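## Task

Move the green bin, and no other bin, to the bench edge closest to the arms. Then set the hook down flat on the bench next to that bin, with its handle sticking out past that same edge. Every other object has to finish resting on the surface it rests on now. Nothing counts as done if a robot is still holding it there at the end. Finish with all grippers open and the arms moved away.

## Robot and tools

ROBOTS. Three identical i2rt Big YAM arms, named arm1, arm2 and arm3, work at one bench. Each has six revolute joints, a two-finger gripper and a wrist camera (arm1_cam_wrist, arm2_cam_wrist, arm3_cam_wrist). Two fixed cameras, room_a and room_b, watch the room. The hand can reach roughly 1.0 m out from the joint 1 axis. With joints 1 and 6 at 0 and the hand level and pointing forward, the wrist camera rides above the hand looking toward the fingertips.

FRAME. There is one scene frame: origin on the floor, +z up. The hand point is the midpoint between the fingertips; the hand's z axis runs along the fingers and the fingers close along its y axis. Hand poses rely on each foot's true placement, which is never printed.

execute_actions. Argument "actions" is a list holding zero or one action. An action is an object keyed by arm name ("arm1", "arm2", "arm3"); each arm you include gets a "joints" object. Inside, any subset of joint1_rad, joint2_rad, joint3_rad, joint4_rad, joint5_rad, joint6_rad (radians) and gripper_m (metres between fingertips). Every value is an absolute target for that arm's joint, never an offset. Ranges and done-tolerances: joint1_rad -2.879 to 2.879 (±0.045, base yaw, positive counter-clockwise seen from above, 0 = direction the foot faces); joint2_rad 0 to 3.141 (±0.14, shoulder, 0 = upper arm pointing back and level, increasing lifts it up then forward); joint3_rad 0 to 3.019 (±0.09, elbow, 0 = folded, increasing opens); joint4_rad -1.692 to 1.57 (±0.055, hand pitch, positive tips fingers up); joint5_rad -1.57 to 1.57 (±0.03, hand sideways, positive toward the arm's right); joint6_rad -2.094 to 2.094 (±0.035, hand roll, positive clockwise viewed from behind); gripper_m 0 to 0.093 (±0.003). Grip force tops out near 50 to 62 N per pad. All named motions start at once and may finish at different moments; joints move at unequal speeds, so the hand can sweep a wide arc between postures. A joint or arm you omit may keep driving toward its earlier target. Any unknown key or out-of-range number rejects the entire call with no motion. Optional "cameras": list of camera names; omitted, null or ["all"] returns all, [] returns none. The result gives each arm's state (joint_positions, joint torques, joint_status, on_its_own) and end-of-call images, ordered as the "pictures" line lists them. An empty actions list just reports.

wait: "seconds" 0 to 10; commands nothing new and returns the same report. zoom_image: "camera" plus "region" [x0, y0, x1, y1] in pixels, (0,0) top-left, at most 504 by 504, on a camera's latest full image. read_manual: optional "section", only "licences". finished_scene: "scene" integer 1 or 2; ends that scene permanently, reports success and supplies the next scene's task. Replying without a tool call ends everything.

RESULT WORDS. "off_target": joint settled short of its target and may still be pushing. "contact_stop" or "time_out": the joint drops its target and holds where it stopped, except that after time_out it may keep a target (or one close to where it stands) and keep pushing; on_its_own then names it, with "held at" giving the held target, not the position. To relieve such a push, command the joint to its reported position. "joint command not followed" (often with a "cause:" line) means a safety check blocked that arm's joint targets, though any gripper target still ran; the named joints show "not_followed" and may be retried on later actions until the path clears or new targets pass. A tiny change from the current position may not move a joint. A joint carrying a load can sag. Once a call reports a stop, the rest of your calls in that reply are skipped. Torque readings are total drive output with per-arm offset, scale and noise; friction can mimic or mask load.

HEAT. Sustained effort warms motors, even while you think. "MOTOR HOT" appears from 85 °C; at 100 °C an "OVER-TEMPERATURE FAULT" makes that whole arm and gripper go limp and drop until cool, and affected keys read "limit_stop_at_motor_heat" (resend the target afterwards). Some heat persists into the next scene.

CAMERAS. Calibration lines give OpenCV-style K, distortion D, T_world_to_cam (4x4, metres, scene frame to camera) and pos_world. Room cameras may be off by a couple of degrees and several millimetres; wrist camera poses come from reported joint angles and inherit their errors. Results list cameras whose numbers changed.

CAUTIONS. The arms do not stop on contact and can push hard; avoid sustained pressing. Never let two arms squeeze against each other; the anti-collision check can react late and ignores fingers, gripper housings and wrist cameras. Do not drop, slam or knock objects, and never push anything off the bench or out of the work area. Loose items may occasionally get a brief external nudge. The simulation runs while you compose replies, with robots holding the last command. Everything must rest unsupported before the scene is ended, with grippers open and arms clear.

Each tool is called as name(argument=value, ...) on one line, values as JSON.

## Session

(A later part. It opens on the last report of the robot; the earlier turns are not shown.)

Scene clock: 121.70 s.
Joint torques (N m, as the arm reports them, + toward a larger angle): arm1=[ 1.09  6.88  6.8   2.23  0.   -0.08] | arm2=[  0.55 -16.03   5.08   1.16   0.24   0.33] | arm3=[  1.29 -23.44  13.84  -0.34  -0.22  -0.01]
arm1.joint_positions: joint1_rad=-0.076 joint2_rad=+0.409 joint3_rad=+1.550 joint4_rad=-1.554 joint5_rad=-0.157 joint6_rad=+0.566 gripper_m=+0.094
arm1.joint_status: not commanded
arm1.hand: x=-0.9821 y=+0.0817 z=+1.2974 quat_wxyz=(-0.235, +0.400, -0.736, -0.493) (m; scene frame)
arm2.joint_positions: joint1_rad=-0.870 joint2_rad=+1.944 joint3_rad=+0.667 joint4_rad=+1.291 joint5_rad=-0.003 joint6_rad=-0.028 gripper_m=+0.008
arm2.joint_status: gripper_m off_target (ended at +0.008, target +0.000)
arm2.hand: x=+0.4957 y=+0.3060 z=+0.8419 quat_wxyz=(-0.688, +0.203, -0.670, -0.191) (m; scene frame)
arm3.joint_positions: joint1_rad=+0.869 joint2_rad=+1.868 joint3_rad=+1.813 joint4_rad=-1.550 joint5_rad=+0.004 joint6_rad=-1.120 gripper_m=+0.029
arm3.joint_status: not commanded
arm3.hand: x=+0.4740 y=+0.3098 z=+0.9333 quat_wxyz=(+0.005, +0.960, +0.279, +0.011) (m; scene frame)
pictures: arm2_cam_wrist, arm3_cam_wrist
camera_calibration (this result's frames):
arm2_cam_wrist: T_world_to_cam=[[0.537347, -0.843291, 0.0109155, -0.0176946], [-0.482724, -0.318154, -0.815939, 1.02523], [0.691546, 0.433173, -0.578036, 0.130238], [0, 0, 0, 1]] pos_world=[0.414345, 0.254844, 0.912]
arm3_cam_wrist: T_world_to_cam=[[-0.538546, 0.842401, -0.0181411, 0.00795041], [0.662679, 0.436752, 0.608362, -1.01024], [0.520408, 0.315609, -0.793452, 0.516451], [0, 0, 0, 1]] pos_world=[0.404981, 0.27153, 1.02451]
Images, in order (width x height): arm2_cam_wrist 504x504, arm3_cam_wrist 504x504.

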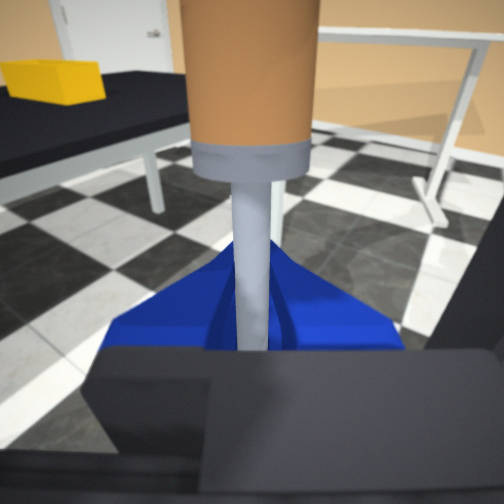

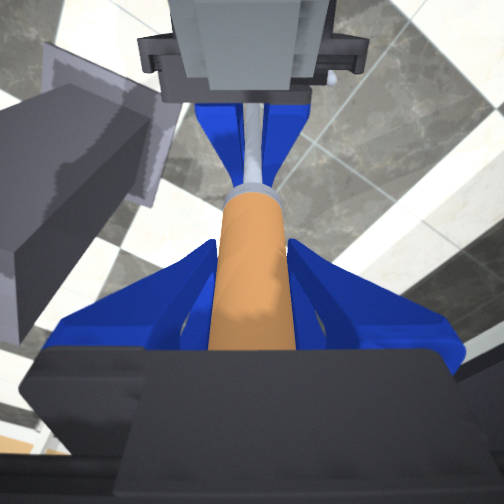

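execute_actions(actions=[{"arm3":{"joints":{"gripper_m":0.093}}}], cameras=[])

execute_actions(actions=[{"arm2":{"joints":{"joint2_rad":2.25,"joint3_rad":0.74,"joint4_rad":1.51}}}], cameras=["arm2_cam_wrist","arm3_cam_wrist","room_a"])

Scene clock: 127.37 s.
Joint torques (N m, as the arm reports them, + toward a larger angle): arm1=[ 1.05  6.9   6.79  2.24  0.   -0.07] | arm2=[  0.24 -16.07   5.19   1.9    0.19   0.15] | arm3=[  0.4  -19.1   13.95  -0.2   -0.14   0.02]
arm1.joint_positions: joint1_rad=-0.076 joint2_rad=+0.409 joint3_rad=+1.550 joint4_rad=-1.554 joint5_rad=-0.157 joint6_rad=+0.566 gripper_m=+0.094
arm1.joint_status: not commanded
arm1.hand: x=-0.9821 y=+0.0817 z=+1.2974 quat_wxyz=(-0.235, +0.400, -0.736, -0.493) (m; scene frame)
arm2.joint_positions: joint1_rad=-0.870 joint2_rad=+1.947 joint3_rad=+0.667 joint4_rad=+1.272 joint5_rad=-0.003 joint6_rad=-0.013 gripper_m=+0.008
arm2.joint_status: not commanded
arm2.hand: x=+0.4957 y=+0.3059 z=+0.8356 quat_wxyz=(-0.679, +0.200, -0.679, -0.194) (m; scene frame)
arm3.joint_positions: joint1_rad=+0.869 joint2_rad=+1.831 joint3_rad=+1.813 joint4_rad=-1.550 joint5_rad=+0.003 joint6_rad=-1.120 gripper_m=+0.093
arm3.joint_status: all done
arm3.hand: x=+0.4768 y=+0.3077 z=+0.9535 quat_wxyz=(-0.008, +0.960, +0.279, -0.002) (m; scene frame)
pictures: none
No camera images: the call's "cameras" was empty. Leave "cameras" out to get every camera's image.

Scene clock: 128.50 s.
Joint torques (N m, as the arm reports them, + toward a larger angle): arm1=[ 1.09  6.87  6.79  2.24  0.   -0.08] | arm2=[  0.07 -19.8    3.67   3.01   0.2    0.14] | arm3=[  0.37 -19.48  13.99  -0.08  -0.17   0.03]
arm1.joint_positions: joint1_rad=-0.076 joint2_rad=+0.409 joint3_rad=+1.550 joint4_rad=-1.554 joint5_rad=-0.157 joint6_rad=+0.566 gripper_m=+0.094
arm1.joint_status: not commanded
arm1.hand: x=-0.9821 y=+0.0817 z=+1.2974 quat_wxyz=(-0.235, +0.400, -0.736, -0.493) (m; scene frame)
arm2.joint_positions: joint1_rad=-0.870 joint2_rad=+2.271 joint3_rad=+0.718 joint4_rad=+1.469 joint5_rad=-0.003 joint6_rad=-0.012 gripper_m=+0.008
arm2.joint_status: all done
arm2.hand: x=+0.4873 y=+0.3012 z=+0.7194 quat_wxyz=(-0.652, +0.207, -0.705, -0.186) (m; scene frame)
arm3.joint_positions: joint1_rad=+0.869 joint2_rad=+1.831 joint3_rad=+1.813 joint4_rad=-1.550 joint5_rad=+0.003 joint6_rad=-1.120 gripper_m=+0.093
arm3.joint_status: not commanded
arm3.hand: x=+0.4768 y=+0.3077 z=+0.9535 quat_wxyz=(-0.008, +0.960, +0.279, -0.002) (m; scene frame)
pictures: arm2_cam_wrist, arm3_cam_wrist, room_a
camera_calibration (this result's frames):
arm2_cam_wrist: T_world_to_cam=[[0.536909, -0.843621, -0.00568492, -0.00362007], [-0.555237, -0.348282, -0.755256, 0.920461], [0.635169, 0.40866, -0.655406, 0.157872], [0, 0, 0, 1]] pos_world=[0.412742, 0.25301, 0.798633]
arm3_cam_wrist: T_world_to_cam=[[-0.538763, 0.842332, 0.0145352, -0.0194437], [0.681584, 0.425676, 0.595183, -1.01658], [0.495155, 0.33057, -0.803458, 0.548617], [0, 0, 0, 1]] pos_world=[0.410756, 0.267754, 1.04612]
Images, in order (width x height): arm2_cam_wrist 504x504, arm3_cam_wrist 504x504, room_a 504x504.

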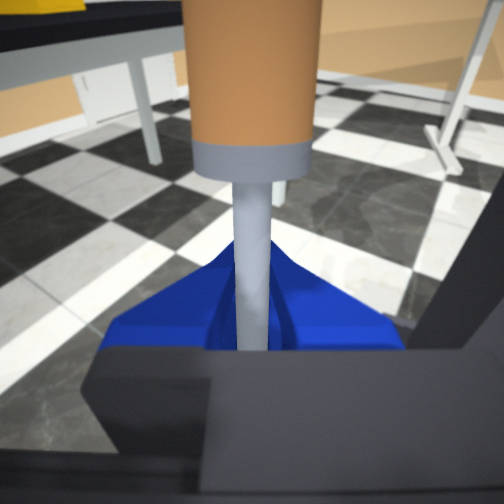

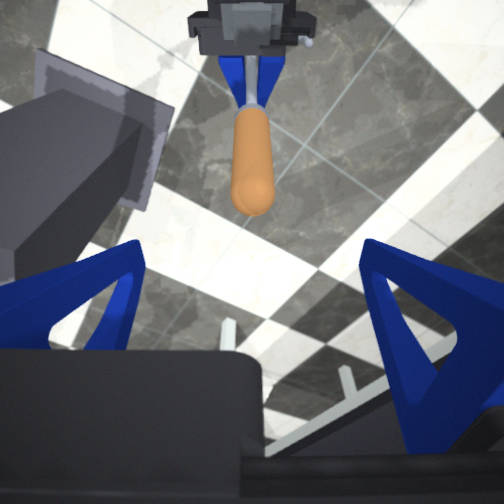

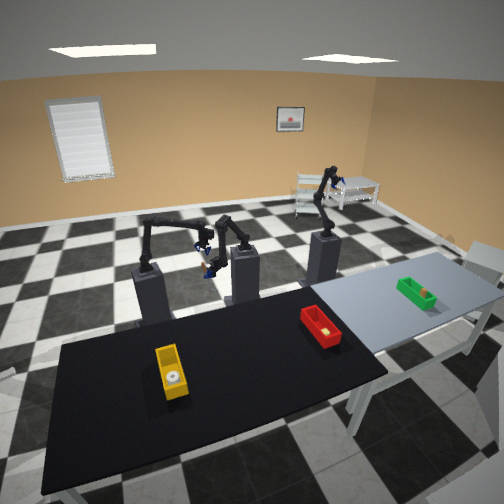

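execute_actions(actions=[{"arm2":{"joints":{"joint1_rad":1.13,"joint4_rad":1.57}},"arm3":{"joints":{"joint1_rad":0,"joint2_rad":0.8,"joint3_rad":1.2,"joint4_rad":-1.0,"joint6_rad":0}},"arm1":{"joints":{"joint1_rad":-0.98,"joint2_rad":1.6,"joint3_rad":1.99,"joint4_rad":-1.63,"joint5_rad":0,"joint6_rad":1.124}}}], cameras=[])

execute_actions(actions=[{"arm1":{"joints":{"joint2_rad":1.86}}}], cameras=["arm2_cam_wrist","arm1_cam_wrist","room_a","room_b"])

Scene clock: 137.27 s.
Joint torques (N m, as the arm reports them, + toward a larger angle): arm1=[  1.43 -13.65  11.88   0.49   0.19   0.04] | arm2=[ -0.16 -20.05   2.06   2.97   0.24   0.16] | arm3=[ 0.14 -1.9  10.8   2.9  -0.08  0.15]
arm1.joint_positions: joint1_rad=-0.987 joint2_rad=+1.608 joint3_rad=+1.952 joint4_rad=-1.623 joint5_rad=-0.002 joint6_rad=+1.117 gripper_m=+0.094
arm1.joint_status: all done
arm1.hand: x=-0.5076 y=+0.2705 z=+1.1057 quat_wxyz=(-0.101, -0.278, -0.949, -0.105) (m; scene frame)
arm2.joint_positions: joint1_rad=+1.135 joint2_rad=+2.271 joint3_rad=+0.741 joint4_rad=+1.529 joint5_rad=-0.003 joint6_rad=-0.012 gripper_m=+0.008
arm2.joint_status: all done
arm2.hand: x=-0.4814 y=+0.3131 z=+0.7386 quat_wxyz=(-0.206, +0.680, -0.193, -0.677) (m; scene frame)
arm3.joint_positions: joint1_rad=+0.002 joint2_rad=+0.788 joint3_rad=+1.196 joint4_rad=-1.018 joint5_rad=+0.003 joint6_rad=-0.009 gripper_m=+0.093
arm3.joint_status: all done
arm3.hand: x=+0.9088 y=+0.3570 z=+1.1821 quat_wxyz=(-0.306, +0.671, -0.575, -0.354) (m; scene frame)
pictures: none
No camera images: the call's "cameras" was empty. Leave "cameras" out to get every camera's image.

Scene clock: 138.60 s.
Joint torques (N m, as the arm reports them, + toward a larger angle): arm1=[  1.44 -18.41  11.01  -0.04   0.19   0.07] | arm2=[ -0.03 -20.07   2.09   2.99   0.22   0.16] | arm3=[-0.23 -1.73 10.71  2.93 -0.1   0.16]
arm1.joint_positions: joint1_rad=-0.987 joint2_rad=+1.880 joint3_rad=+1.964 joint4_rad=-1.624 joint5_rad=-0.002 joint6_rad=+1.117 gripper_m=+0.094
arm1.joint_status: all done
arm1.hand: x=-0.4589 y=+0.2985 z=+0.9628 quat_wxyz=(-0.013, -0.282, -0.959, -0.009) (m; scene frame)
arm2.joint_positions: joint1_rad=+1.135 joint2_rad=+2.271 joint3_rad=+0.741 joint4_rad=+1.529 joint5_rad=-0.003 joint6_rad=-0.012 gripper_m=+0.008
arm2.joint_status: not commanded
arm2.hand: x=-0.4814 y=+0.3131 z=+0.7386 quat_wxyz=(-0.206, +0.680, -0.193, -0.677) (m; scene frame)
arm3.joint_positions: joint1_rad=+0.002 joint2_rad=+0.788 joint3_rad=+1.196 joint4_rad=-1.018 joint5_rad=+0.003 joint6_rad=-0.009 gripper_m=+0.093
arm3.joint_status: not commanded
arm3.hand: x=+0.9088 y=+0.3570 z=+1.1821 quat_wxyz=(-0.306, +0.671, -0.575, -0.354) (m; scene frame)
pictures: arm1_cam_wrist, arm2_cam_wrist, room_a, room_b
camera_calibration (this result's frames):
arm1_cam_wrist: T_world_to_cam=[[-0.548442, -0.835451, -0.0351225, 0.0354444], [-0.70654, 0.440534, 0.553833, -0.981143], [-0.447228, 0.328561, -0.831886, 0.625412], [0, 0, 0, 1]] pos_world=[-0.394076, 0.256353, 1.06491]
arm2_cam_wrist: T_world_to_cam=[[0.538746, 0.842455, 0.00471124, -0.00806255], [0.50127, -0.316055, -0.805504, 0.936859], [-0.677112, 0.436324, -0.592571, 0.0941236], [0, 0, 0, 1]] pos_world=[-0.401544, 0.261823, 0.810457]
Images, in order (width x height): arm1_cam_wrist 504x504, arm2_cam_wrist 504x504, room_a 504x504, room_b 504x504.

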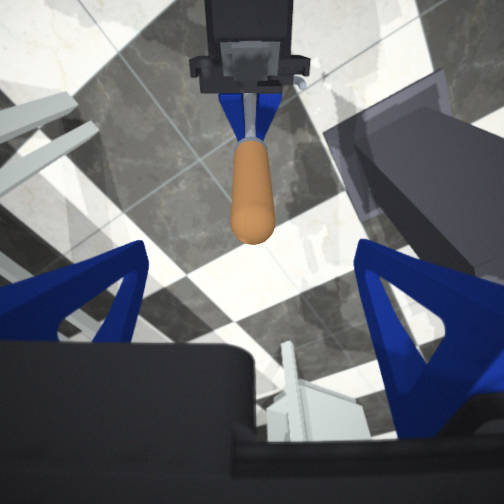

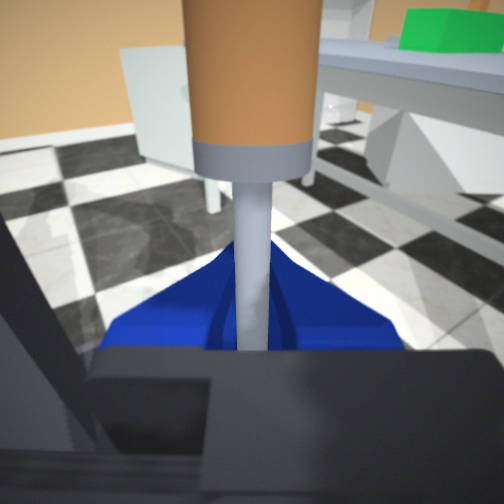

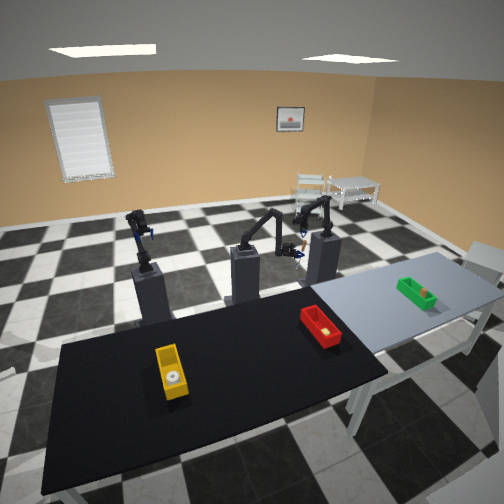

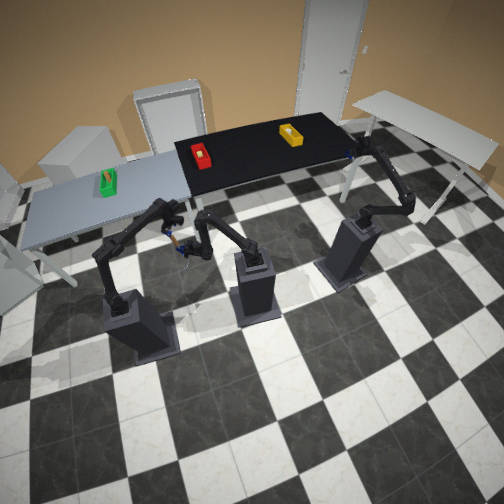

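execute_actions(actions=[{"arm2":{"joints":{"joint2_rad":1.82,"joint3_rad":0.64,"joint4_rad":1.28}}}], cameras=["arm2_cam_wrist","arm1_cam_wrist","room_a"])

zoom_image(camera="room_a", region=[250, 180, 350, 280])

Scene clock: 145.10 s.
Joint torques (N m, as the arm reports them, + toward a larger angle): arm1=[  1.32 -16.99  10.89   0.06   0.23   0.06] | arm2=[  0.04 -17.77   5.85   1.88   0.2    0.15] | arm3=[ 0.07 -1.3  10.75  2.81 -0.11  0.14]
arm1.joint_positions: joint1_rad=-0.984 joint2_rad=+1.865 joint3_rad=+1.965 joint4_rad=-1.625 joint5_rad=-0.003 joint6_rad=+1.118 gripper_m=+0.094
arm1.joint_status: not commanded
arm1.hand: x=-0.4618 y=+0.2993 z=+0.9723 quat_wxyz=(-0.018, -0.281, -0.959, -0.016) (m; scene frame)
arm2.joint_positions: joint1_rad=+1.135 joint2_rad=+1.843 joint3_rad=+0.624 joint4_rad=+1.272 joint5_rad=-0.003 joint6_rad=-0.011 gripper_m=+0.008
arm2.joint_status: all done
arm2.hand: x=-0.4705 y=+0.3050 z=+0.8753 quat_wxyz=(-0.211, +0.661, -0.188, -0.695) (m; scene frame)
arm3.joint_positions: joint1_rad=+0.002 joint2_rad=+0.788 joint3_rad=+1.196 joint4_rad=-1.018 joint5_rad=+0.003 joint6_rad=-0.009 gripper_m=+0.093
arm3.joint_status: not commanded
arm3.hand: x=+0.9088 y=+0.3570 z=+1.1821 quat_wxyz=(-0.306, +0.671, -0.575, -0.354) (m; scene frame)
pictures: arm1_cam_wrist, arm2_cam_wrist, room_a
camera_calibration (this result's frames):
arm1_cam_wrist: T_world_to_cam=[[-0.545176, -0.836837, -0.0498735, 0.0511794], [-0.715261, 0.433293, 0.548323, -0.985292], [-0.437247, 0.334605, -0.834778, 0.63729], [0, 0, 0, 1]] pos_world=[-0.398186, 0.256509, 1.07481]
arm2_cam_wrist: T_world_to_cam=[[0.53867, 0.842504, 0.00463933, -0.00777108], [0.464673, -0.292494, -0.835779, 1.04102], [-0.70279, 0.452365, -0.549047, 0.130864], [0, 0, 0, 1]] pos_world=[-0.387577, 0.251841, 0.941947]
Images, in order (width x height): arm1_cam_wrist 504x504, arm2_cam_wrist 504x504, room_a 504x504.

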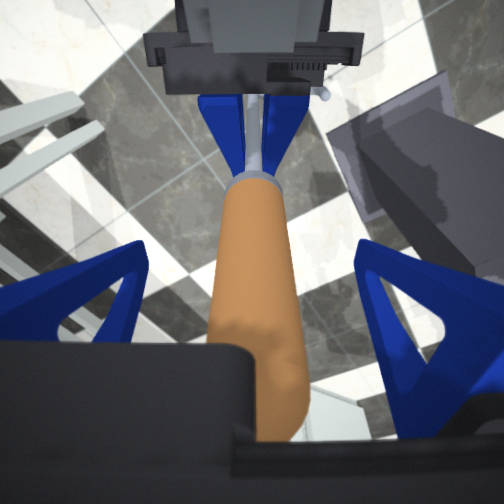

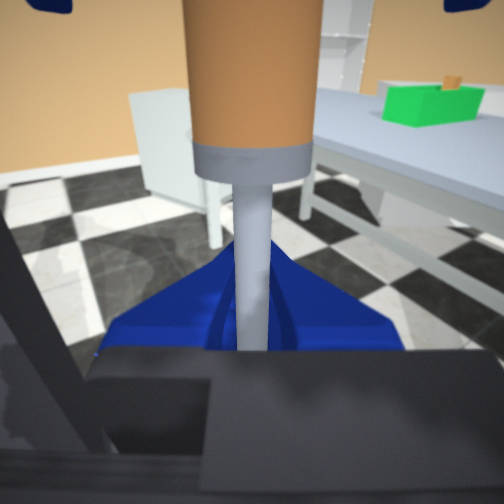

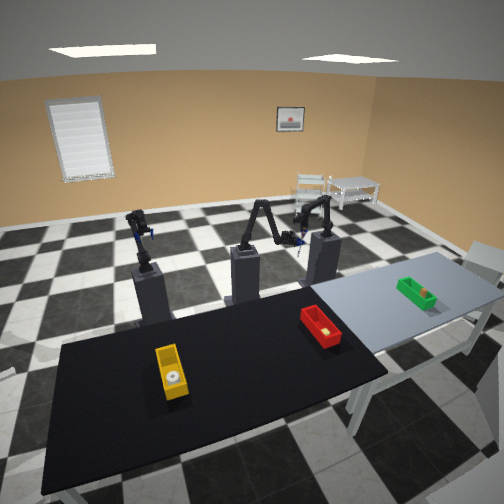

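Region (250, 180, 350, 280) of room_a's 504x504 image, scaled by 5.040, with more detail than that image has.

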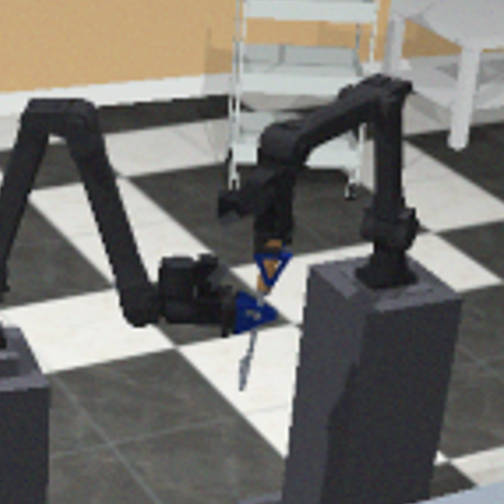

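execute_actions(actions=[{"arm1":{"joints":{"gripper_m":0.0}}}], cameras=["arm2_cam_wrist","arm1_cam_wrist"])

Scene clock: 148.47 s.
Joint torques (N m, as the arm reports them, + toward a larger angle): arm1=[  0.99 -17.07  10.83   0.11   0.17   0.06] | arm2=[  0.11 -18.13   5.79   1.9    0.11   0.13] | arm3=[ 0.46 -1.44 10.81  3.01 -0.1   0.15]
arm1.joint_positions: joint1_rad=-0.984 joint2_rad=+1.865 joint3_rad=+1.965 joint4_rad=-1.627 joint5_rad=-0.002 joint6_rad=+1.118 gripper_m=+0.029
arm1.joint_status: gripper_m off_target (ended at +0.029, target +0.000)
arm1.hand: x=-0.4620 y=+0.2990 z=+0.9722 quat_wxyz=(-0.018, -0.281, -0.959, -0.015) (m; scene frame)
arm2.joint_positions: joint1_rad=+1.135 joint2_rad=+1.843 joint3_rad=+0.624 joint4_rad=+1.271 joint5_rad=+0.000 joint6_rad=-0.009 gripper_m=+0.008
arm2.joint_status: not commanded
arm2.hand: x=-0.4700 y=+0.3058 z=+0.8752 quat_wxyz=(-0.211, +0.661, -0.190, -0.694) (m; scene frame)
arm3.joint_positions: joint1_rad=+0.002 joint2_rad=+0.788 joint3_rad=+1.196 joint4_rad=-1.018 joint5_rad=+0.003 joint6_rad=-0.009 gripper_m=+0.093
arm3.joint_status: not commanded
arm3.hand: x=+0.9088 y=+0.3570 z=+1.1821 quat_wxyz=(-0.306, +0.671, -0.575, -0.354) (m; scene frame)
pictures: arm1_cam_wrist, arm2_cam_wrist
camera_calibration (this result's frames):
arm1_cam_wrist: T_world_to_cam=[[-0.545906, -0.836469, -0.0480271, 0.0485136], [-0.714506, 0.434839, 0.548085, -0.985162], [-0.437572, 0.333518, -0.835043, 0.637736], [0, 0, 0, 1]] pos_world=[-0.398365, 0.256271, 1.07482]
arm2_cam_wrist: T_world_to_cam=[[0.541475, 0.840713, 0.00258762, -0.00500081], [0.463017, -0.295641, -0.835591, 1.04096], [-0.701727, 0.453649, -0.549346, 0.131182], [0, 0, 0, 1]] pos_world=[-0.387219, 0.252444, 0.941893]
Images, in order (width x height): arm1_cam_wrist 504x504, arm2_cam_wrist 504x504.

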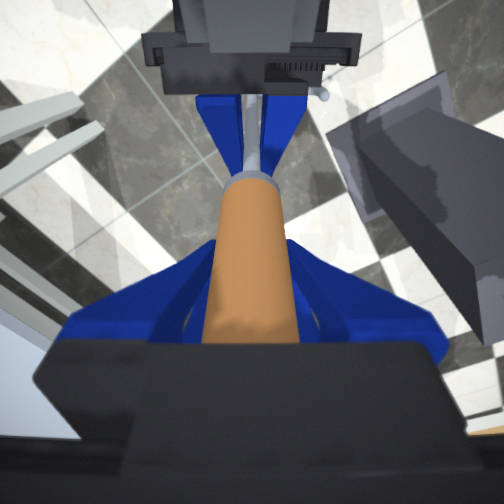

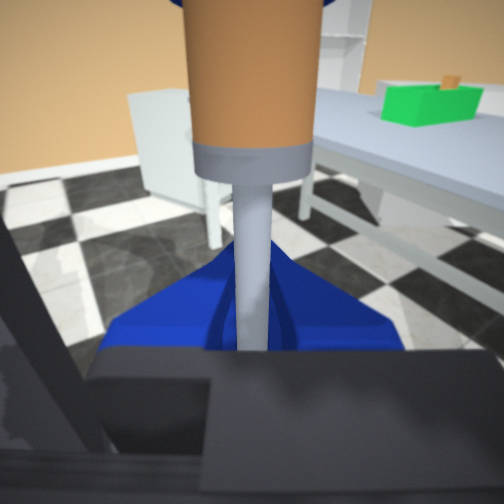

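execute_actions(actions=[{"arm2":{"joints":{"gripper_m":0.093}}}], cameras=[])

execute_actions(actions=[{"arm2":{"joints":{"joint2_rad":1.83,"joint3_rad":0.34,"joint4_rad":1.48}}}], cameras=["arm2_cam_wrist","arm1_cam_wrist"])

Scene clock: 151.40 s.
Joint torques (N m, as the arm reports them, + toward a larger angle): arm1=[  1.35 -17.2   10.81   0.14   0.17   0.06] | arm2=[  0.08 -17.06   5.98   1.91   0.11   0.12] | arm3=[-0.3  -1.39 10.76  2.83 -0.11  0.11]
arm1.joint_positions: joint1_rad=-0.984 joint2_rad=+1.867 joint3_rad=+1.965 joint4_rad=-1.627 joint5_rad=-0.002 joint6_rad=+1.118 gripper_m=+0.029
arm1.joint_status: not commanded
arm1.hand: x=-0.4617 y=+0.2991 z=+0.9709 quat_wxyz=(-0.018, -0.281, -0.959, -0.014) (m; scene frame)
arm2.joint_positions: joint1_rad=+1.135 joint2_rad=+1.833 joint3_rad=+0.624 joint4_rad=+1.271 joint5_rad=+0.000 joint6_rad=-0.009 gripper_m=+0.093
arm2.joint_status: all done
arm2.hand: x=-0.4700 y=+0.3057 z=+0.8810 quat_wxyz=(-0.212, +0.657, -0.189, -0.698) (m; scene frame)
arm3.joint_positions: joint1_rad=+0.002 joint2_rad=+0.788 joint3_rad=+1.196 joint4_rad=-1.018 joint5_rad=+0.003 joint6_rad=-0.009 gripper_m=+0.093
arm3.joint_status: not commanded
arm3.hand: x=+0.9088 y=+0.3570 z=+1.1821 quat_wxyz=(-0.306, +0.671, -0.575, -0.354) (m; scene frame)
pictures: none
No camera images: the call's "cameras" was empty. Leave "cameras" out to get every camera's image.

Scene clock: 152.43 s.
Joint torques (N m, as the arm reports them, + toward a larger angle): arm1=[  0.72 -17.22  10.83   0.1    0.19   0.05] | arm2=[  0.04 -12.81   2.24   2.26   0.13   0.12] | arm3=[-0.08 -1.38 10.68  2.94 -0.09  0.13]
arm1.joint_positions: joint1_rad=-0.984 joint2_rad=+1.867 joint3_rad=+1.965 joint4_rad=-1.627 joint5_rad=-0.002 joint6_rad=+1.118 gripper_m=+0.029
arm1.joint_status: not commanded
arm1.hand: x=-0.4617 y=+0.2991 z=+0.9709 quat_wxyz=(-0.018, -0.281, -0.959, -0.014) (m; scene frame)
arm2.joint_positions: joint1_rad=+1.135 joint2_rad=+1.833 joint3_rad=+0.343 joint4_rad=+1.462 joint5_rad=+0.000 joint6_rad=-0.009 gripper_m=+0.093
arm2.joint_status: all done
arm2.hand: x=-0.3829 y=+0.2495 z=+0.8353 quat_wxyz=(-0.203, +0.688, -0.198, -0.668) (m; scene frame)
arm3.joint_positions: joint1_rad=+0.002 joint2_rad=+0.788 joint3_rad=+1.196 joint4_rad=-1.018 joint5_rad=+0.003 joint6_rad=-0.009 gripper_m=+0.093
arm3.joint_status: not commanded
arm3.hand: x=+0.9088 y=+0.3570 z=+1.1821 quat_wxyz=(-0.306, +0.671, -0.575, -0.354) (m; scene frame)
pictures: arm1_cam_wrist, arm2_cam_wrist
camera_calibration (this result's frames):
arm1_cam_wrist: T_world_to_cam=[[-0.546015, -0.836513, -0.0459631, 0.0466848], [-0.713425, 0.435509, 0.54896, -0.984876], [-0.439195, 0.332532, -0.834584, 0.635823], [0, 0, 0, 1]] pos_world=[-0.397894, 0.256543, 1.07345]
arm2_cam_wrist: T_world_to_cam=[[0.541731, 0.84055, 0.0019558, -0.00413377], [0.516556, -0.33108, -0.789656, 0.941605], [-0.663097, 0.428791, -0.613547, 0.270544], [0, 0, 0, 1]] pos_world=[-0.304755, 0.199215, 0.909543]
Images, in order (width x height): arm1_cam_wrist 504x504, arm2_cam_wrist 504x504.

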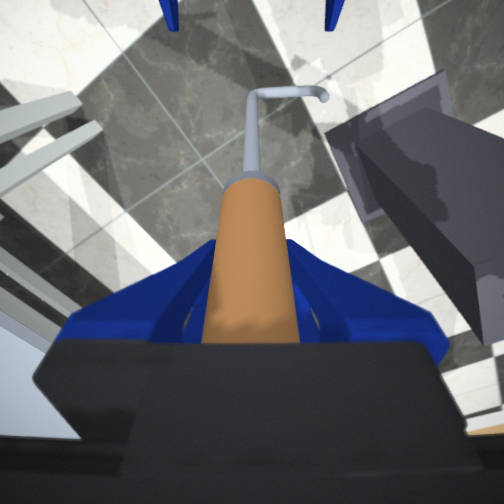

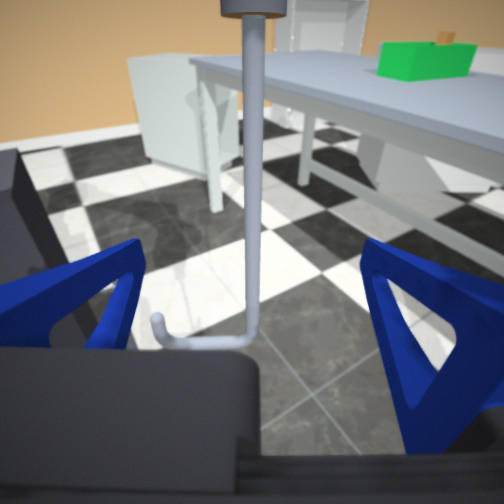

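execute_actions(actions=[{"arm1":{"joints":{"joint1_rad":0.024,"joint2_rad":1.4,"joint6_rad":1.571}},"arm2":{"joints":{"joint2_rad":1.0,"joint4_rad":0.5}}}], cameras=[])

execute_actions(actions=[{"arm1":{"joints":{"joint2_rad":1.7,"joint3_rad":1.77,"joint4_rad":0.5}},"arm2":{"joints":{"joint1_rad":-0.2}}}], cameras=[])

execute_actions(actions=[{"arm1":{"joints":{"joint2_rad":2.14}}}], cameras=["arm1_cam_wrist","room_a","room_b"])

zoom_image(camera="room_b", region=[40, 140, 200, 300])

zoom_image(camera="room_a", region=[320, 200, 480, 360])

Scene clock: 162.20 s.
Joint torques (N m, as the arm reports them, + toward a larger angle): arm1=[  1.03 -11.57  11.27   1.24   0.23   0.  ] | arm2=[-0.01 -6.83  8.22  1.21  0.12  0.12] | arm3=[ 0.48 -1.37 10.76  2.82 -0.09  0.18]
arm1.joint_positions: joint1_rad=+0.025 joint2_rad=+1.423 joint3_rad=+1.953 joint4_rad=-1.633 joint5_rad=-0.003 joint6_rad=+1.566 gripper_m=+0.029
arm1.joint_status: all done
arm1.hand: x=-0.9586 y=+0.4681 z=+1.1907 quat_wxyz=(-0.003, -0.003, -0.974, -0.228) (m; scene frame)
arm2.joint_positions: joint1_rad=+1.135 joint2_rad=+1.004 joint3_rad=+0.343 joint4_rad=+0.512 joint5_rad=+0.000 joint6_rad=-0.009 gripper_m=+0.093
arm2.joint_status: all done
arm2.hand: x=-0.3480 y=+0.2260 z=+0.9593 quat_wxyz=(-0.190, +0.728, -0.210, -0.625) (m; scene frame)
arm3.joint_positions: joint1_rad=+0.002 joint2_rad=+0.788 joint3_rad=+1.196 joint4_rad=-1.018 joint5_rad=+0.003 joint6_rad=-0.009 gripper_m=+0.093
arm3.joint_status: not commanded
arm3.hand: x=+0.9088 y=+0.3570 z=+1.1821 quat_wxyz=(-0.306, +0.671, -0.575, -0.354) (m; scene frame)
pictures: none
No camera images: the call's "cameras" was empty. Leave "cameras" out to get every camera's image.

Scene clock: 166.23 s.
Joint torques (N m, as the arm reports them, + toward a larger angle): arm1=[ -1.13 -33.59  20.68  10.61   0.46  -3.68] | arm2=[ 0.53 -6.72  8.24  1.2   0.09  0.12] | arm3=[ 0.05 -1.52 10.73  2.82 -0.11  0.14]
arm1.joint_positions: joint1_rad=+0.049 joint2_rad=+1.909 joint3_rad=+1.561 joint4_rad=+0.321 joint5_rad=-0.011 joint6_rad=+1.864 gripper_m=+0.041
arm1.joint_status: joint2_rad time_out (moved +0.486 of +0.277); joint3_rad time_out (moved -0.392 of -0.183); joint4_rad time_out (moved +1.955 of +2.133)
arm1.on_its_own: joint2_rad reads +1.909 and still pushes toward +1.700 since a time_out; joint3_rad reads +1.561 and still pushes toward +1.702 since a time_out; joint4_rad reads +0.321 and still pushes toward +0.500 since a time_out
arm1.hand: x=-0.9731 y=+0.8100 z=+1.0276 quat_wxyz=(+0.107, -0.096, -0.713, -0.687) (m; scene frame)
arm2.joint_positions: joint1_rad=-0.199 joint2_rad=+1.004 joint3_rad=+0.343 joint4_rad=+0.512 joint5_rad=+0.001 joint6_rad=-0.009 gripper_m=+0.093
arm2.joint_status: all done
arm2.hand: x=+0.1449 y=+0.3933 z=+0.9612 quat_wxyz=(-0.536, +0.439, -0.615, -0.376) (m; scene frame)
arm3.joint_positions: joint1_rad=+0.002 joint2_rad=+0.788 joint3_rad=+1.196 joint4_rad=-1.018 joint5_rad=+0.003 joint6_rad=-0.009 gripper_m=+0.093
arm3.joint_status: not commanded
arm3.hand: x=+0.9088 y=+0.3570 z=+1.1821 quat_wxyz=(-0.306, +0.671, -0.575, -0.354) (m; scene frame)
pictures: none
No camera images: the call's "cameras" was empty. Leave "cameras" out to get every camera's image.

not run: a stop came earlier in this reply.

This scene's latest camera images include none from room_b. They are from: arm1_cam_wrist, arm2_cam_wrist. Call execute_actions without "cameras", or with room_b in "cameras", to get its image.

This scene's latest camera images include none from room_a. They are from: arm1_cam_wrist, arm2_cam_wrist. Call execute_actions without "cameras", or with room_a in "cameras", to get its image.

execute_actions(actions=[])

Scene clock: 167.57 s.
Joint torques (N m, as the arm reports them, + toward a larger angle): arm1=[ -1.13 -33.57  20.68  10.61   0.45  -3.68] | arm2=[ 0.54 -6.79  8.22  1.24  0.08  0.11] | arm3=[-0.33 -1.45 10.7   2.98 -0.09  0.13]
arm1.joint_positions: joint1_rad=+0.049 joint2_rad=+1.909 joint3_rad=+1.561 joint4_rad=+0.321 joint5_rad=-0.011 joint6_rad=+1.864 gripper_m=+0.041
arm1.joint_status: joint2_rad time_out (moved +0.486 of +0.277); joint3_rad time_out (moved -0.392 of -0.183); joint4_rad time_out (moved +1.955 of +2.133)
arm1.on_its_own: joint2_rad reads +1.909 and still pushes toward +1.700 since a time_out; joint3_rad reads +1.561 and still pushes toward +1.702 since a time_out; joint4_rad reads +0.321 and still pushes toward +0.500 since a time_out
arm1.hand: x=-0.9731 y=+0.8100 z=+1.0276 quat_wxyz=(+0.107, -0.096, -0.713, -0.687) (m; scene frame)
arm2.joint_positions: joint1_rad=-0.199 joint2_rad=+1.004 joint3_rad=+0.343 joint4_rad=+0.512 joint5_rad=+0.001 joint6_rad=-0.009 gripper_m=+0.093
arm2.joint_status: all done
arm2.hand: x=+0.1449 y=+0.3933 z=+0.9612 quat_wxyz=(-0.536, +0.439, -0.615, -0.376) (m; scene frame)
arm3.joint_positions: joint1_rad=+0.002 joint2_rad=+0.788 joint3_rad=+1.196 joint4_rad=-1.018 joint5_rad=+0.003 joint6_rad=-0.009 gripper_m=+0.093
arm3.joint_status: not commanded
arm3.hand: x=+0.9088 y=+0.3570 z=+1.1821 quat_wxyz=(-0.306, +0.671, -0.575, -0.354) (m; scene frame)
pictures: arm1_cam_wrist, arm2_cam_wrist, arm3_cam_wrist, room_a, room_b
camera_calibration (this result's frames):
arm1_cam_wrist: T_world_to_cam=[[-0.292121, -0.0289915, -0.955942, 0.725474], [-0.775275, -0.578106, 0.254445, -0.539795], [-0.560013, 0.815446, 0.146401, -1.22816], [0, 0, 0, 1]] pos_world=[-0.894348, 0.710473, 1.01066]
arm2_cam_wrist: T_world_to_cam=[[0.943851, -0.330328, -0.00541442, -0.00179248], [-0.235533, -0.661318, -0.712168, 0.980358], [0.231668, 0.673455, -0.701988, 0.495273], [0, 0, 0, 1]] pos_world=[0.117859, 0.314192, 1.04585]
arm3_cam_wrist: T_world_to_cam=[[0.987748, 0.156006, 0.00396197, -0.961326], [0.148541, -0.93209, -0.330371, 0.595187], [-0.047847, 0.326911, -0.943843, 1.16288], [0, 0, 0, 1]] pos_world=[0.916778, 0.324583, 1.29801]
Images, in order (width x height): arm1_cam_wrist 504x504, arm2_cam_wrist 504x504, arm3_cam_wrist 504x504, room_a 504x504, room_b 504x504.

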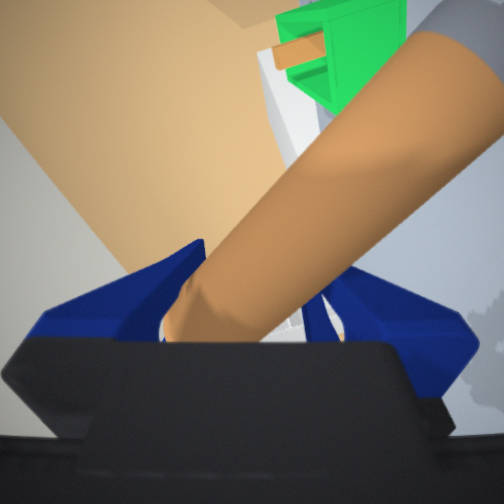

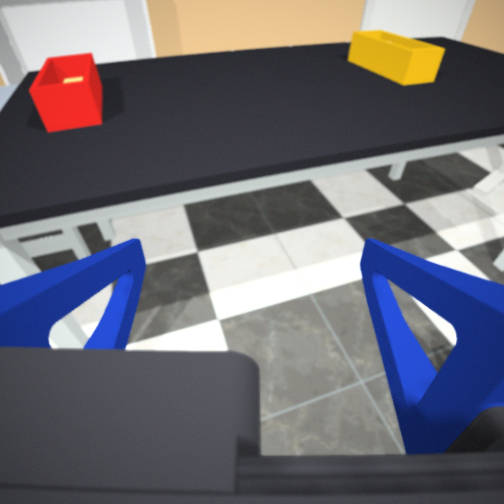

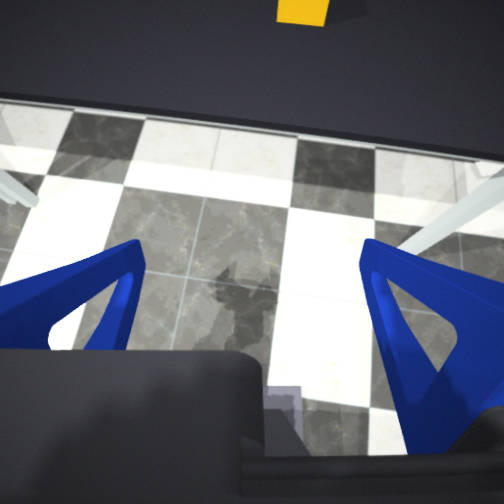

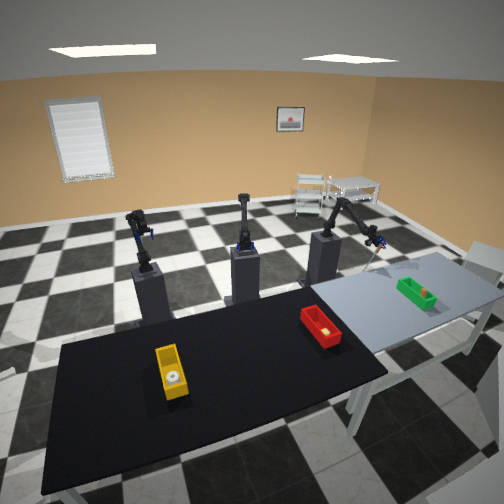

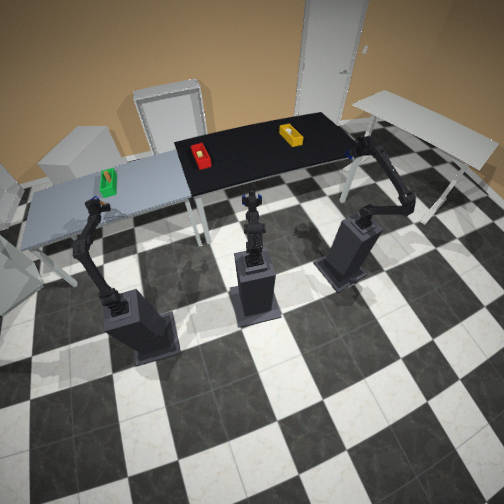

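execute_actions(actions=[{"arm1":{"joints":{"joint1_rad":0.049,"joint2_rad":1.88,"joint3_rad":1.58,"joint4_rad":0.30,"joint6_rad":1.8}}}], cameras=["arm1_cam_wrist","room_a","room_b"])

zoom_image(camera="room_b", region=[50, 160, 150, 260])

zoom_image(camera="room_a", region=[320, 200, 420, 300])

Scene clock: 172.77 s.
Joint torques (N m, as the arm reports them, + toward a larger angle): arm1=[  0.18 -20.53  13.13   3.02   0.15  -0.9 ] | arm2=[ 0.39 -6.92  8.21  1.21  0.09  0.12] | arm3=[-0.11 -1.6  10.65  2.83 -0.1   0.13]
arm1.joint_positions: joint1_rad=+0.058 joint2_rad=+1.911 joint3_rad=+1.535 joint4_rad=+0.280 joint5_rad=-0.003 joint6_rad=+1.864 gripper_m=+0.034
arm1.joint_status: joint6_rad time_out (moved +0.000 of -0.064); the others done
arm1.on_its_own: joint6_rad reads +1.864 and still pushes toward +1.800 since a time_out; gripper_m moved -0.006 toward your old target +0.000
arm1.hand: x=-0.9793 y=+0.8055 z=+1.0006 quat_wxyz=(+0.103, -0.099, -0.736, -0.662) (m; scene frame)
arm2.joint_positions: joint1_rad=-0.199 joint2_rad=+1.004 joint3_rad=+0.343 joint4_rad=+0.512 joint5_rad=+0.001 joint6_rad=-0.009 gripper_m=+0.093
arm2.joint_status: not commanded
arm2.hand: x=+0.1449 y=+0.3933 z=+0.9612 quat_wxyz=(-0.536, +0.439, -0.615, -0.376) (m; scene frame)
arm3.joint_positions: joint1_rad=+0.002 joint2_rad=+0.788 joint3_rad=+1.196 joint4_rad=-1.018 joint5_rad=+0.003 joint6_rad=-0.009 gripper_m=+0.093
arm3.joint_status: not commanded
arm3.hand: x=+0.9088 y=+0.3570 z=+1.1821 quat_wxyz=(-0.306, +0.671, -0.575, -0.354) (m; scene frame)
pictures: arm1_cam_wrist, room_a, room_b
camera_calibration (this result's frames):
arm1_cam_wrist: T_world_to_cam=[[-0.290296, -0.0948533, -0.952224, 0.74889], [-0.775118, -0.560235, 0.29211, -0.592263], [-0.561177, 0.822885, 0.0891114, -1.17378], [0, 0, 0, 1]] pos_world=[-0.900375, 0.705117, 0.990714]
Images, in order (width x height): arm1_cam_wrist 504x504, room_a 504x504, room_b 504x504.

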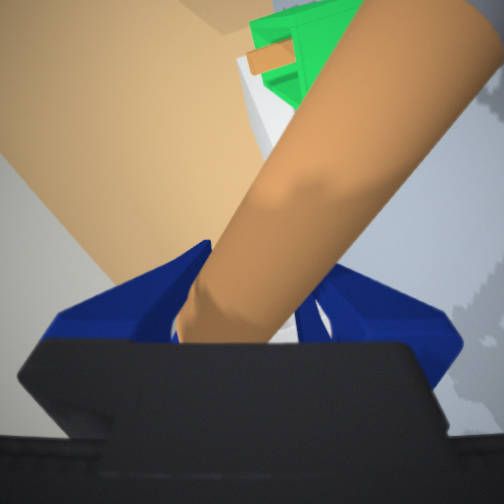

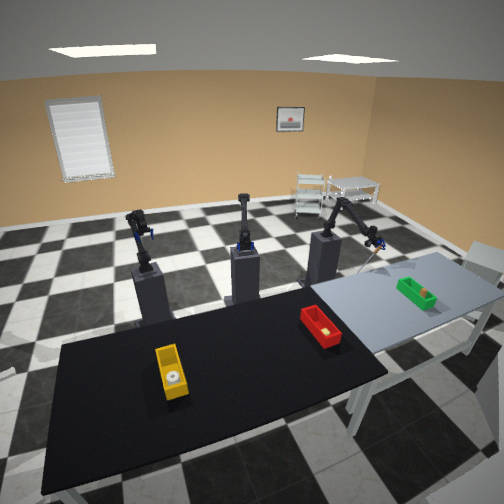

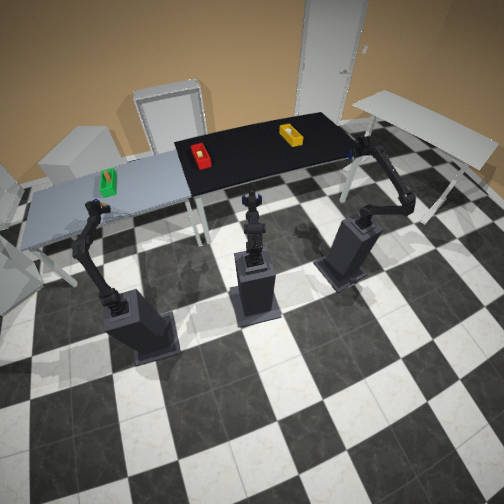

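Region (50, 160, 150, 260) of room_b's 504x504 image, scaled by 5.040, with more detail than that image has.

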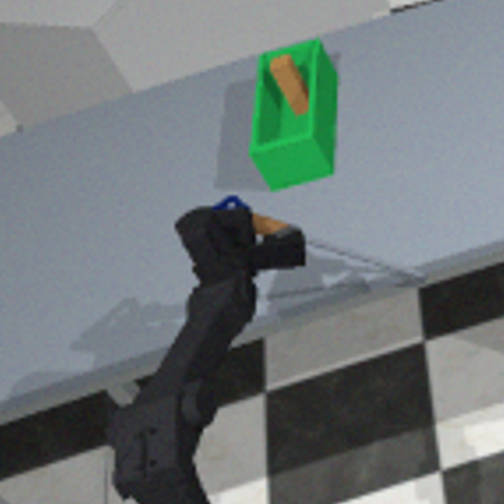

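Region (320, 200, 420, 300) of room_a's 504x504 image, scaled by 5.040, with more detail than that image has.

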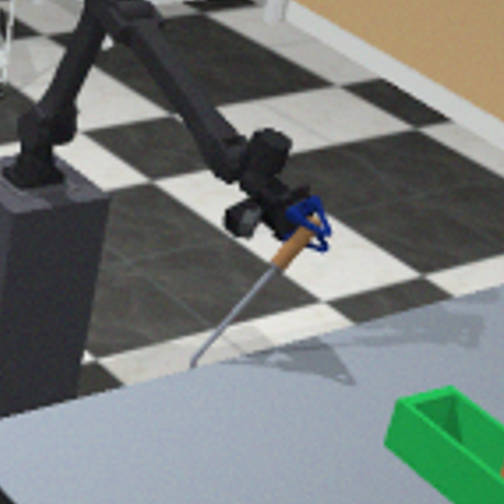

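execute_actions(actions=[{"arm1":{"joints":{"joint2_rad":1.74,"joint3_rad":1.27,"joint4_rad":0.42,"joint6_rad":1.864}}}], cameras=["arm1_cam_wrist","room_a","room_b"])

zoom_image(camera="room_b", region=[50, 160, 170, 280])

zoom_image(camera="room_a", region=[320, 200, 420, 300])

Scene clock: 178.83 s.
Joint torques (N m, as the arm reports them, + toward a larger angle): arm1=[  0.29 -19.04  11.74   3.96   0.16  -0.59] | arm2=[ 0.45 -6.8   8.25  1.24  0.09  0.12] | arm3=[-0.33 -1.15 10.71  3.02 -0.09  0.19]
arm1.joint_positions: joint1_rad=+0.057 joint2_rad=+1.785 joint3_rad=+1.235 joint4_rad=+0.380 joint5_rad=-0.003 joint6_rad=+1.902 gripper_m=+0.030
arm1.joint_status: joint6_rad off_target (ended at +1.902, target +1.864); the others done
arm1.on_its_own: gripper_m moved -0.004 toward your old target +0.000
arm1.hand: x=-0.9766 y=+0.7294 z=+0.9448 quat_wxyz=(+0.110, -0.117, -0.758, -0.632) (m; scene frame)
arm2.joint_positions: joint1_rad=-0.199 joint2_rad=+1.004 joint3_rad=+0.343 joint4_rad=+0.512 joint5_rad=+0.001 joint6_rad=-0.009 gripper_m=+0.093
arm2.joint_status: not commanded
arm2.hand: x=+0.1449 y=+0.3933 z=+0.9612 quat_wxyz=(-0.536, +0.439, -0.615, -0.376) (m; scene frame)
arm3.joint_positions: joint1_rad=+0.002 joint2_rad=+0.788 joint3_rad=+1.196 joint4_rad=-1.018 joint5_rad=+0.003 joint6_rad=-0.009 gripper_m=+0.093
arm3.joint_status: not commanded
arm3.hand: x=+0.9088 y=+0.3570 z=+1.1821 quat_wxyz=(-0.306, +0.671, -0.575, -0.354) (m; scene frame)
pictures: arm1_cam_wrist, room_a, room_b
camera_calibration (this result's frames):
arm1_cam_wrist: T_world_to_cam=[[-0.325116, -0.16389, -0.931365, 0.685883], [-0.767093, -0.530271, 0.361083, -0.695738], [-0.553053, 0.831837, 0.0466807, -1.06321], [0, 0, 0, 1]] pos_world=[-0.898714, 0.627894, 0.939657]
Images, in order (width x height): arm1_cam_wrist 504x504, room_a 504x504, room_b 504x504.

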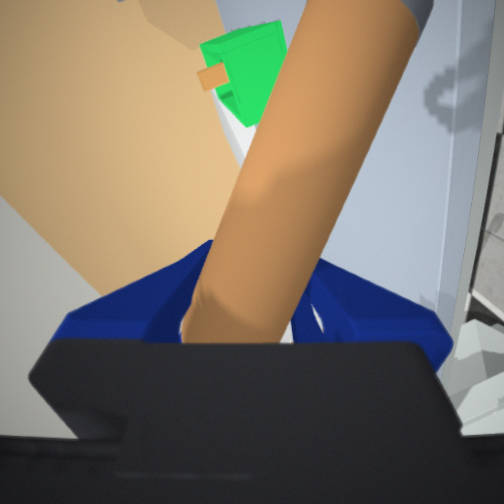

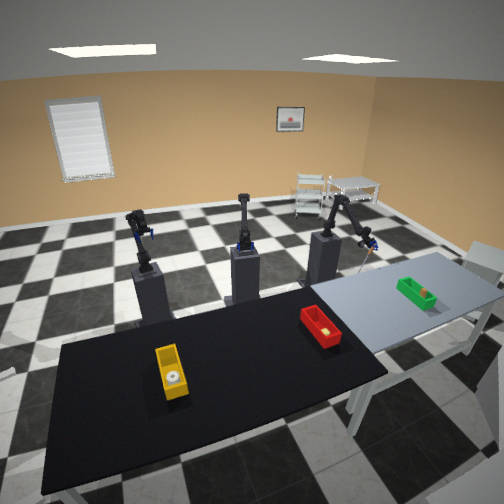

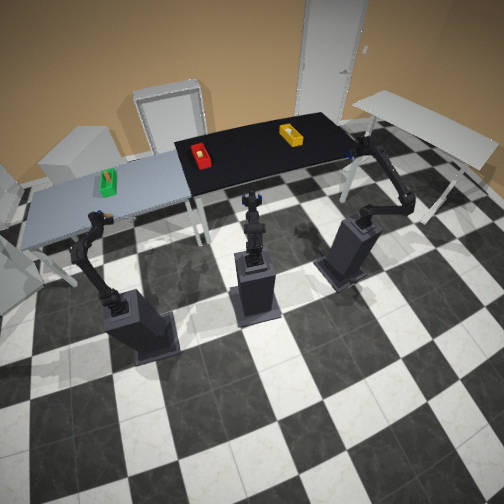

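Region (50, 160, 170, 280) of room_b's 504x504 image, scaled by 4.200, with more detail than that image has.

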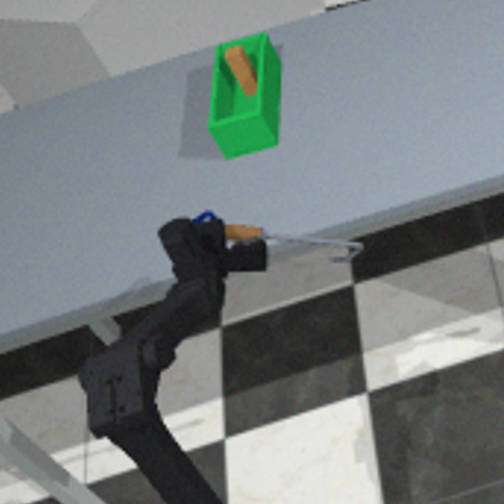

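Region (320, 200, 420, 300) of room_a's 504x504 image, scaled by 5.040, with more detail than that image has.

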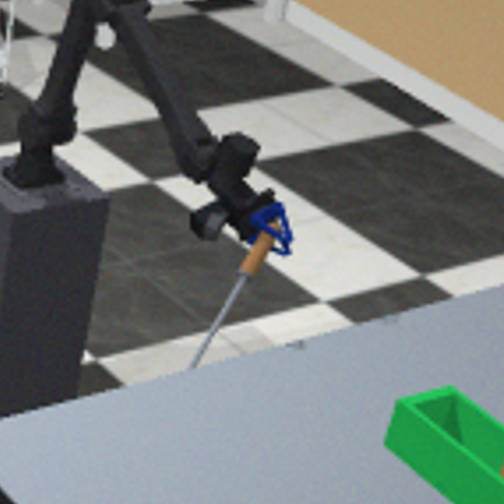

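execute_actions(actions=[{"arm1":{"joints":{"joint2_rad":1.5,"joint3_rad":1.3,"joint4_rad":0.2}}}], cameras=["arm1_cam_wrist","room_a","room_b"])

zoom_image(camera="room_a", region=[310, 180, 430, 300])

Scene clock: 184.13 s.
Joint torques (N m, as the arm reports them, + toward a larger angle): arm1=[  0.31 -13.91  14.68   2.65   0.14  -0.58] | arm2=[ 0.56 -6.82  8.2   1.26  0.08  0.11] | arm3=[-0.03 -0.81 10.84  2.9  -0.09  0.17]
arm1.joint_positions: joint1_rad=+0.057 joint2_rad=+1.517 joint3_rad=+1.239 joint4_rad=+0.187 joint5_rad=-0.003 joint6_rad=+1.902 gripper_m=+0.030
arm1.joint_status: all done
arm1.hand: x=-0.9763 y=+0.6753 z=+1.0858 quat_wxyz=(+0.115, -0.113, -0.732, -0.662) (m; scene frame)
arm2.joint_positions: joint1_rad=-0.199 joint2_rad=+1.004 joint3_rad=+0.343 joint4_rad=+0.512 joint5_rad=+0.001 joint6_rad=-0.009 gripper_m=+0.093
arm2.joint_status: not commanded
arm2.hand: x=+0.1449 y=+0.3933 z=+0.9612 quat_wxyz=(-0.536, +0.439, -0.615, -0.376) (m; scene frame)
arm3.joint_positions: joint1_rad=+0.002 joint2_rad=+0.788 joint3_rad=+1.196 joint4_rad=-1.018 joint5_rad=+0.003 joint6_rad=-0.009 gripper_m=+0.093
arm3.joint_status: not commanded
arm3.hand: x=+0.9088 y=+0.3570 z=+1.1821 quat_wxyz=(-0.306, +0.671, -0.575, -0.354) (m; scene frame)
pictures: arm1_cam_wrist, room_a, room_b
camera_calibration (this result's frames):
arm1_cam_wrist: T_world_to_cam=[[-0.326791, -0.088887, -0.940907, 0.766613], [-0.766461, -0.557546, 0.318874, -0.710174], [-0.552943, 0.825374, 0.114072, -1.09331], [0, 0, 0, 1]] pos_world=[-0.898334, 0.574574, 1.07248]
Images, in order (width x height): arm1_cam_wrist 504x504, room_a 504x504, room_b 504x504.

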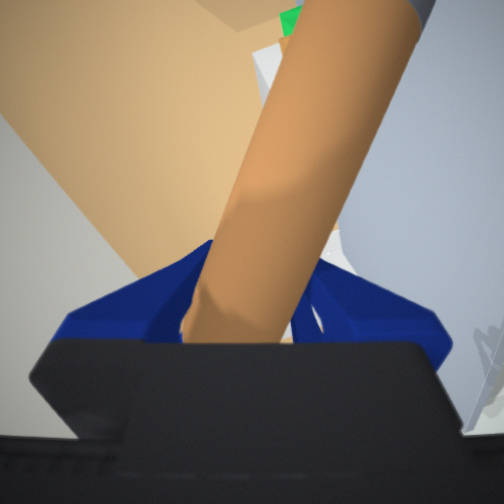

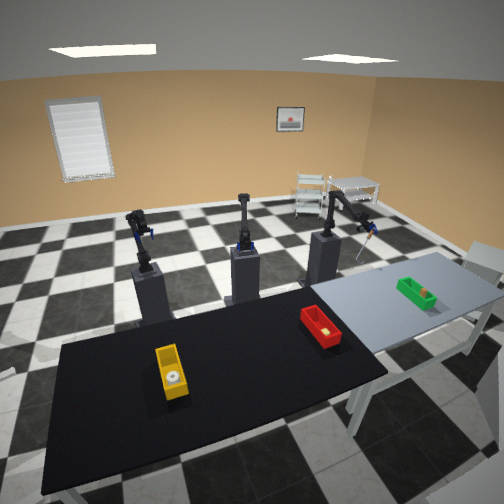

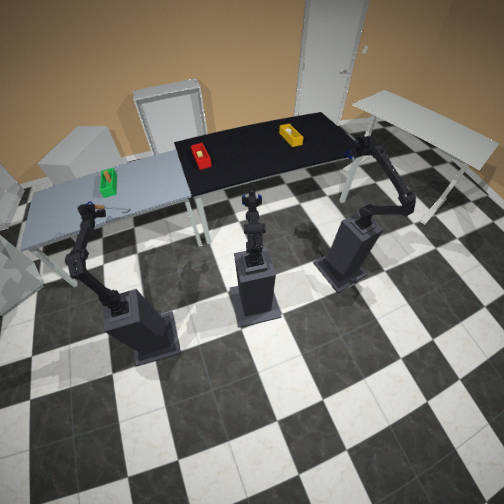

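Region (310, 180, 430, 300) of room_a's 504x504 image, scaled by 4.200, with more detail than that image has.

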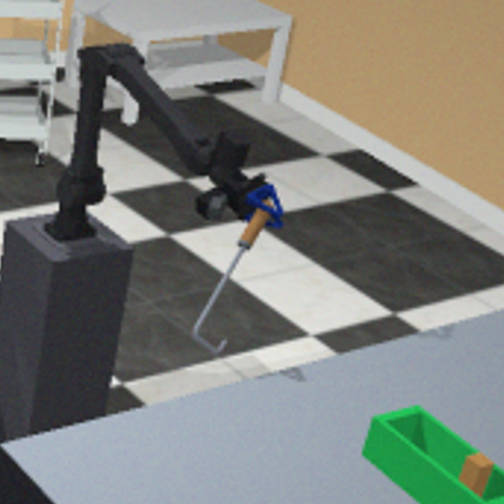

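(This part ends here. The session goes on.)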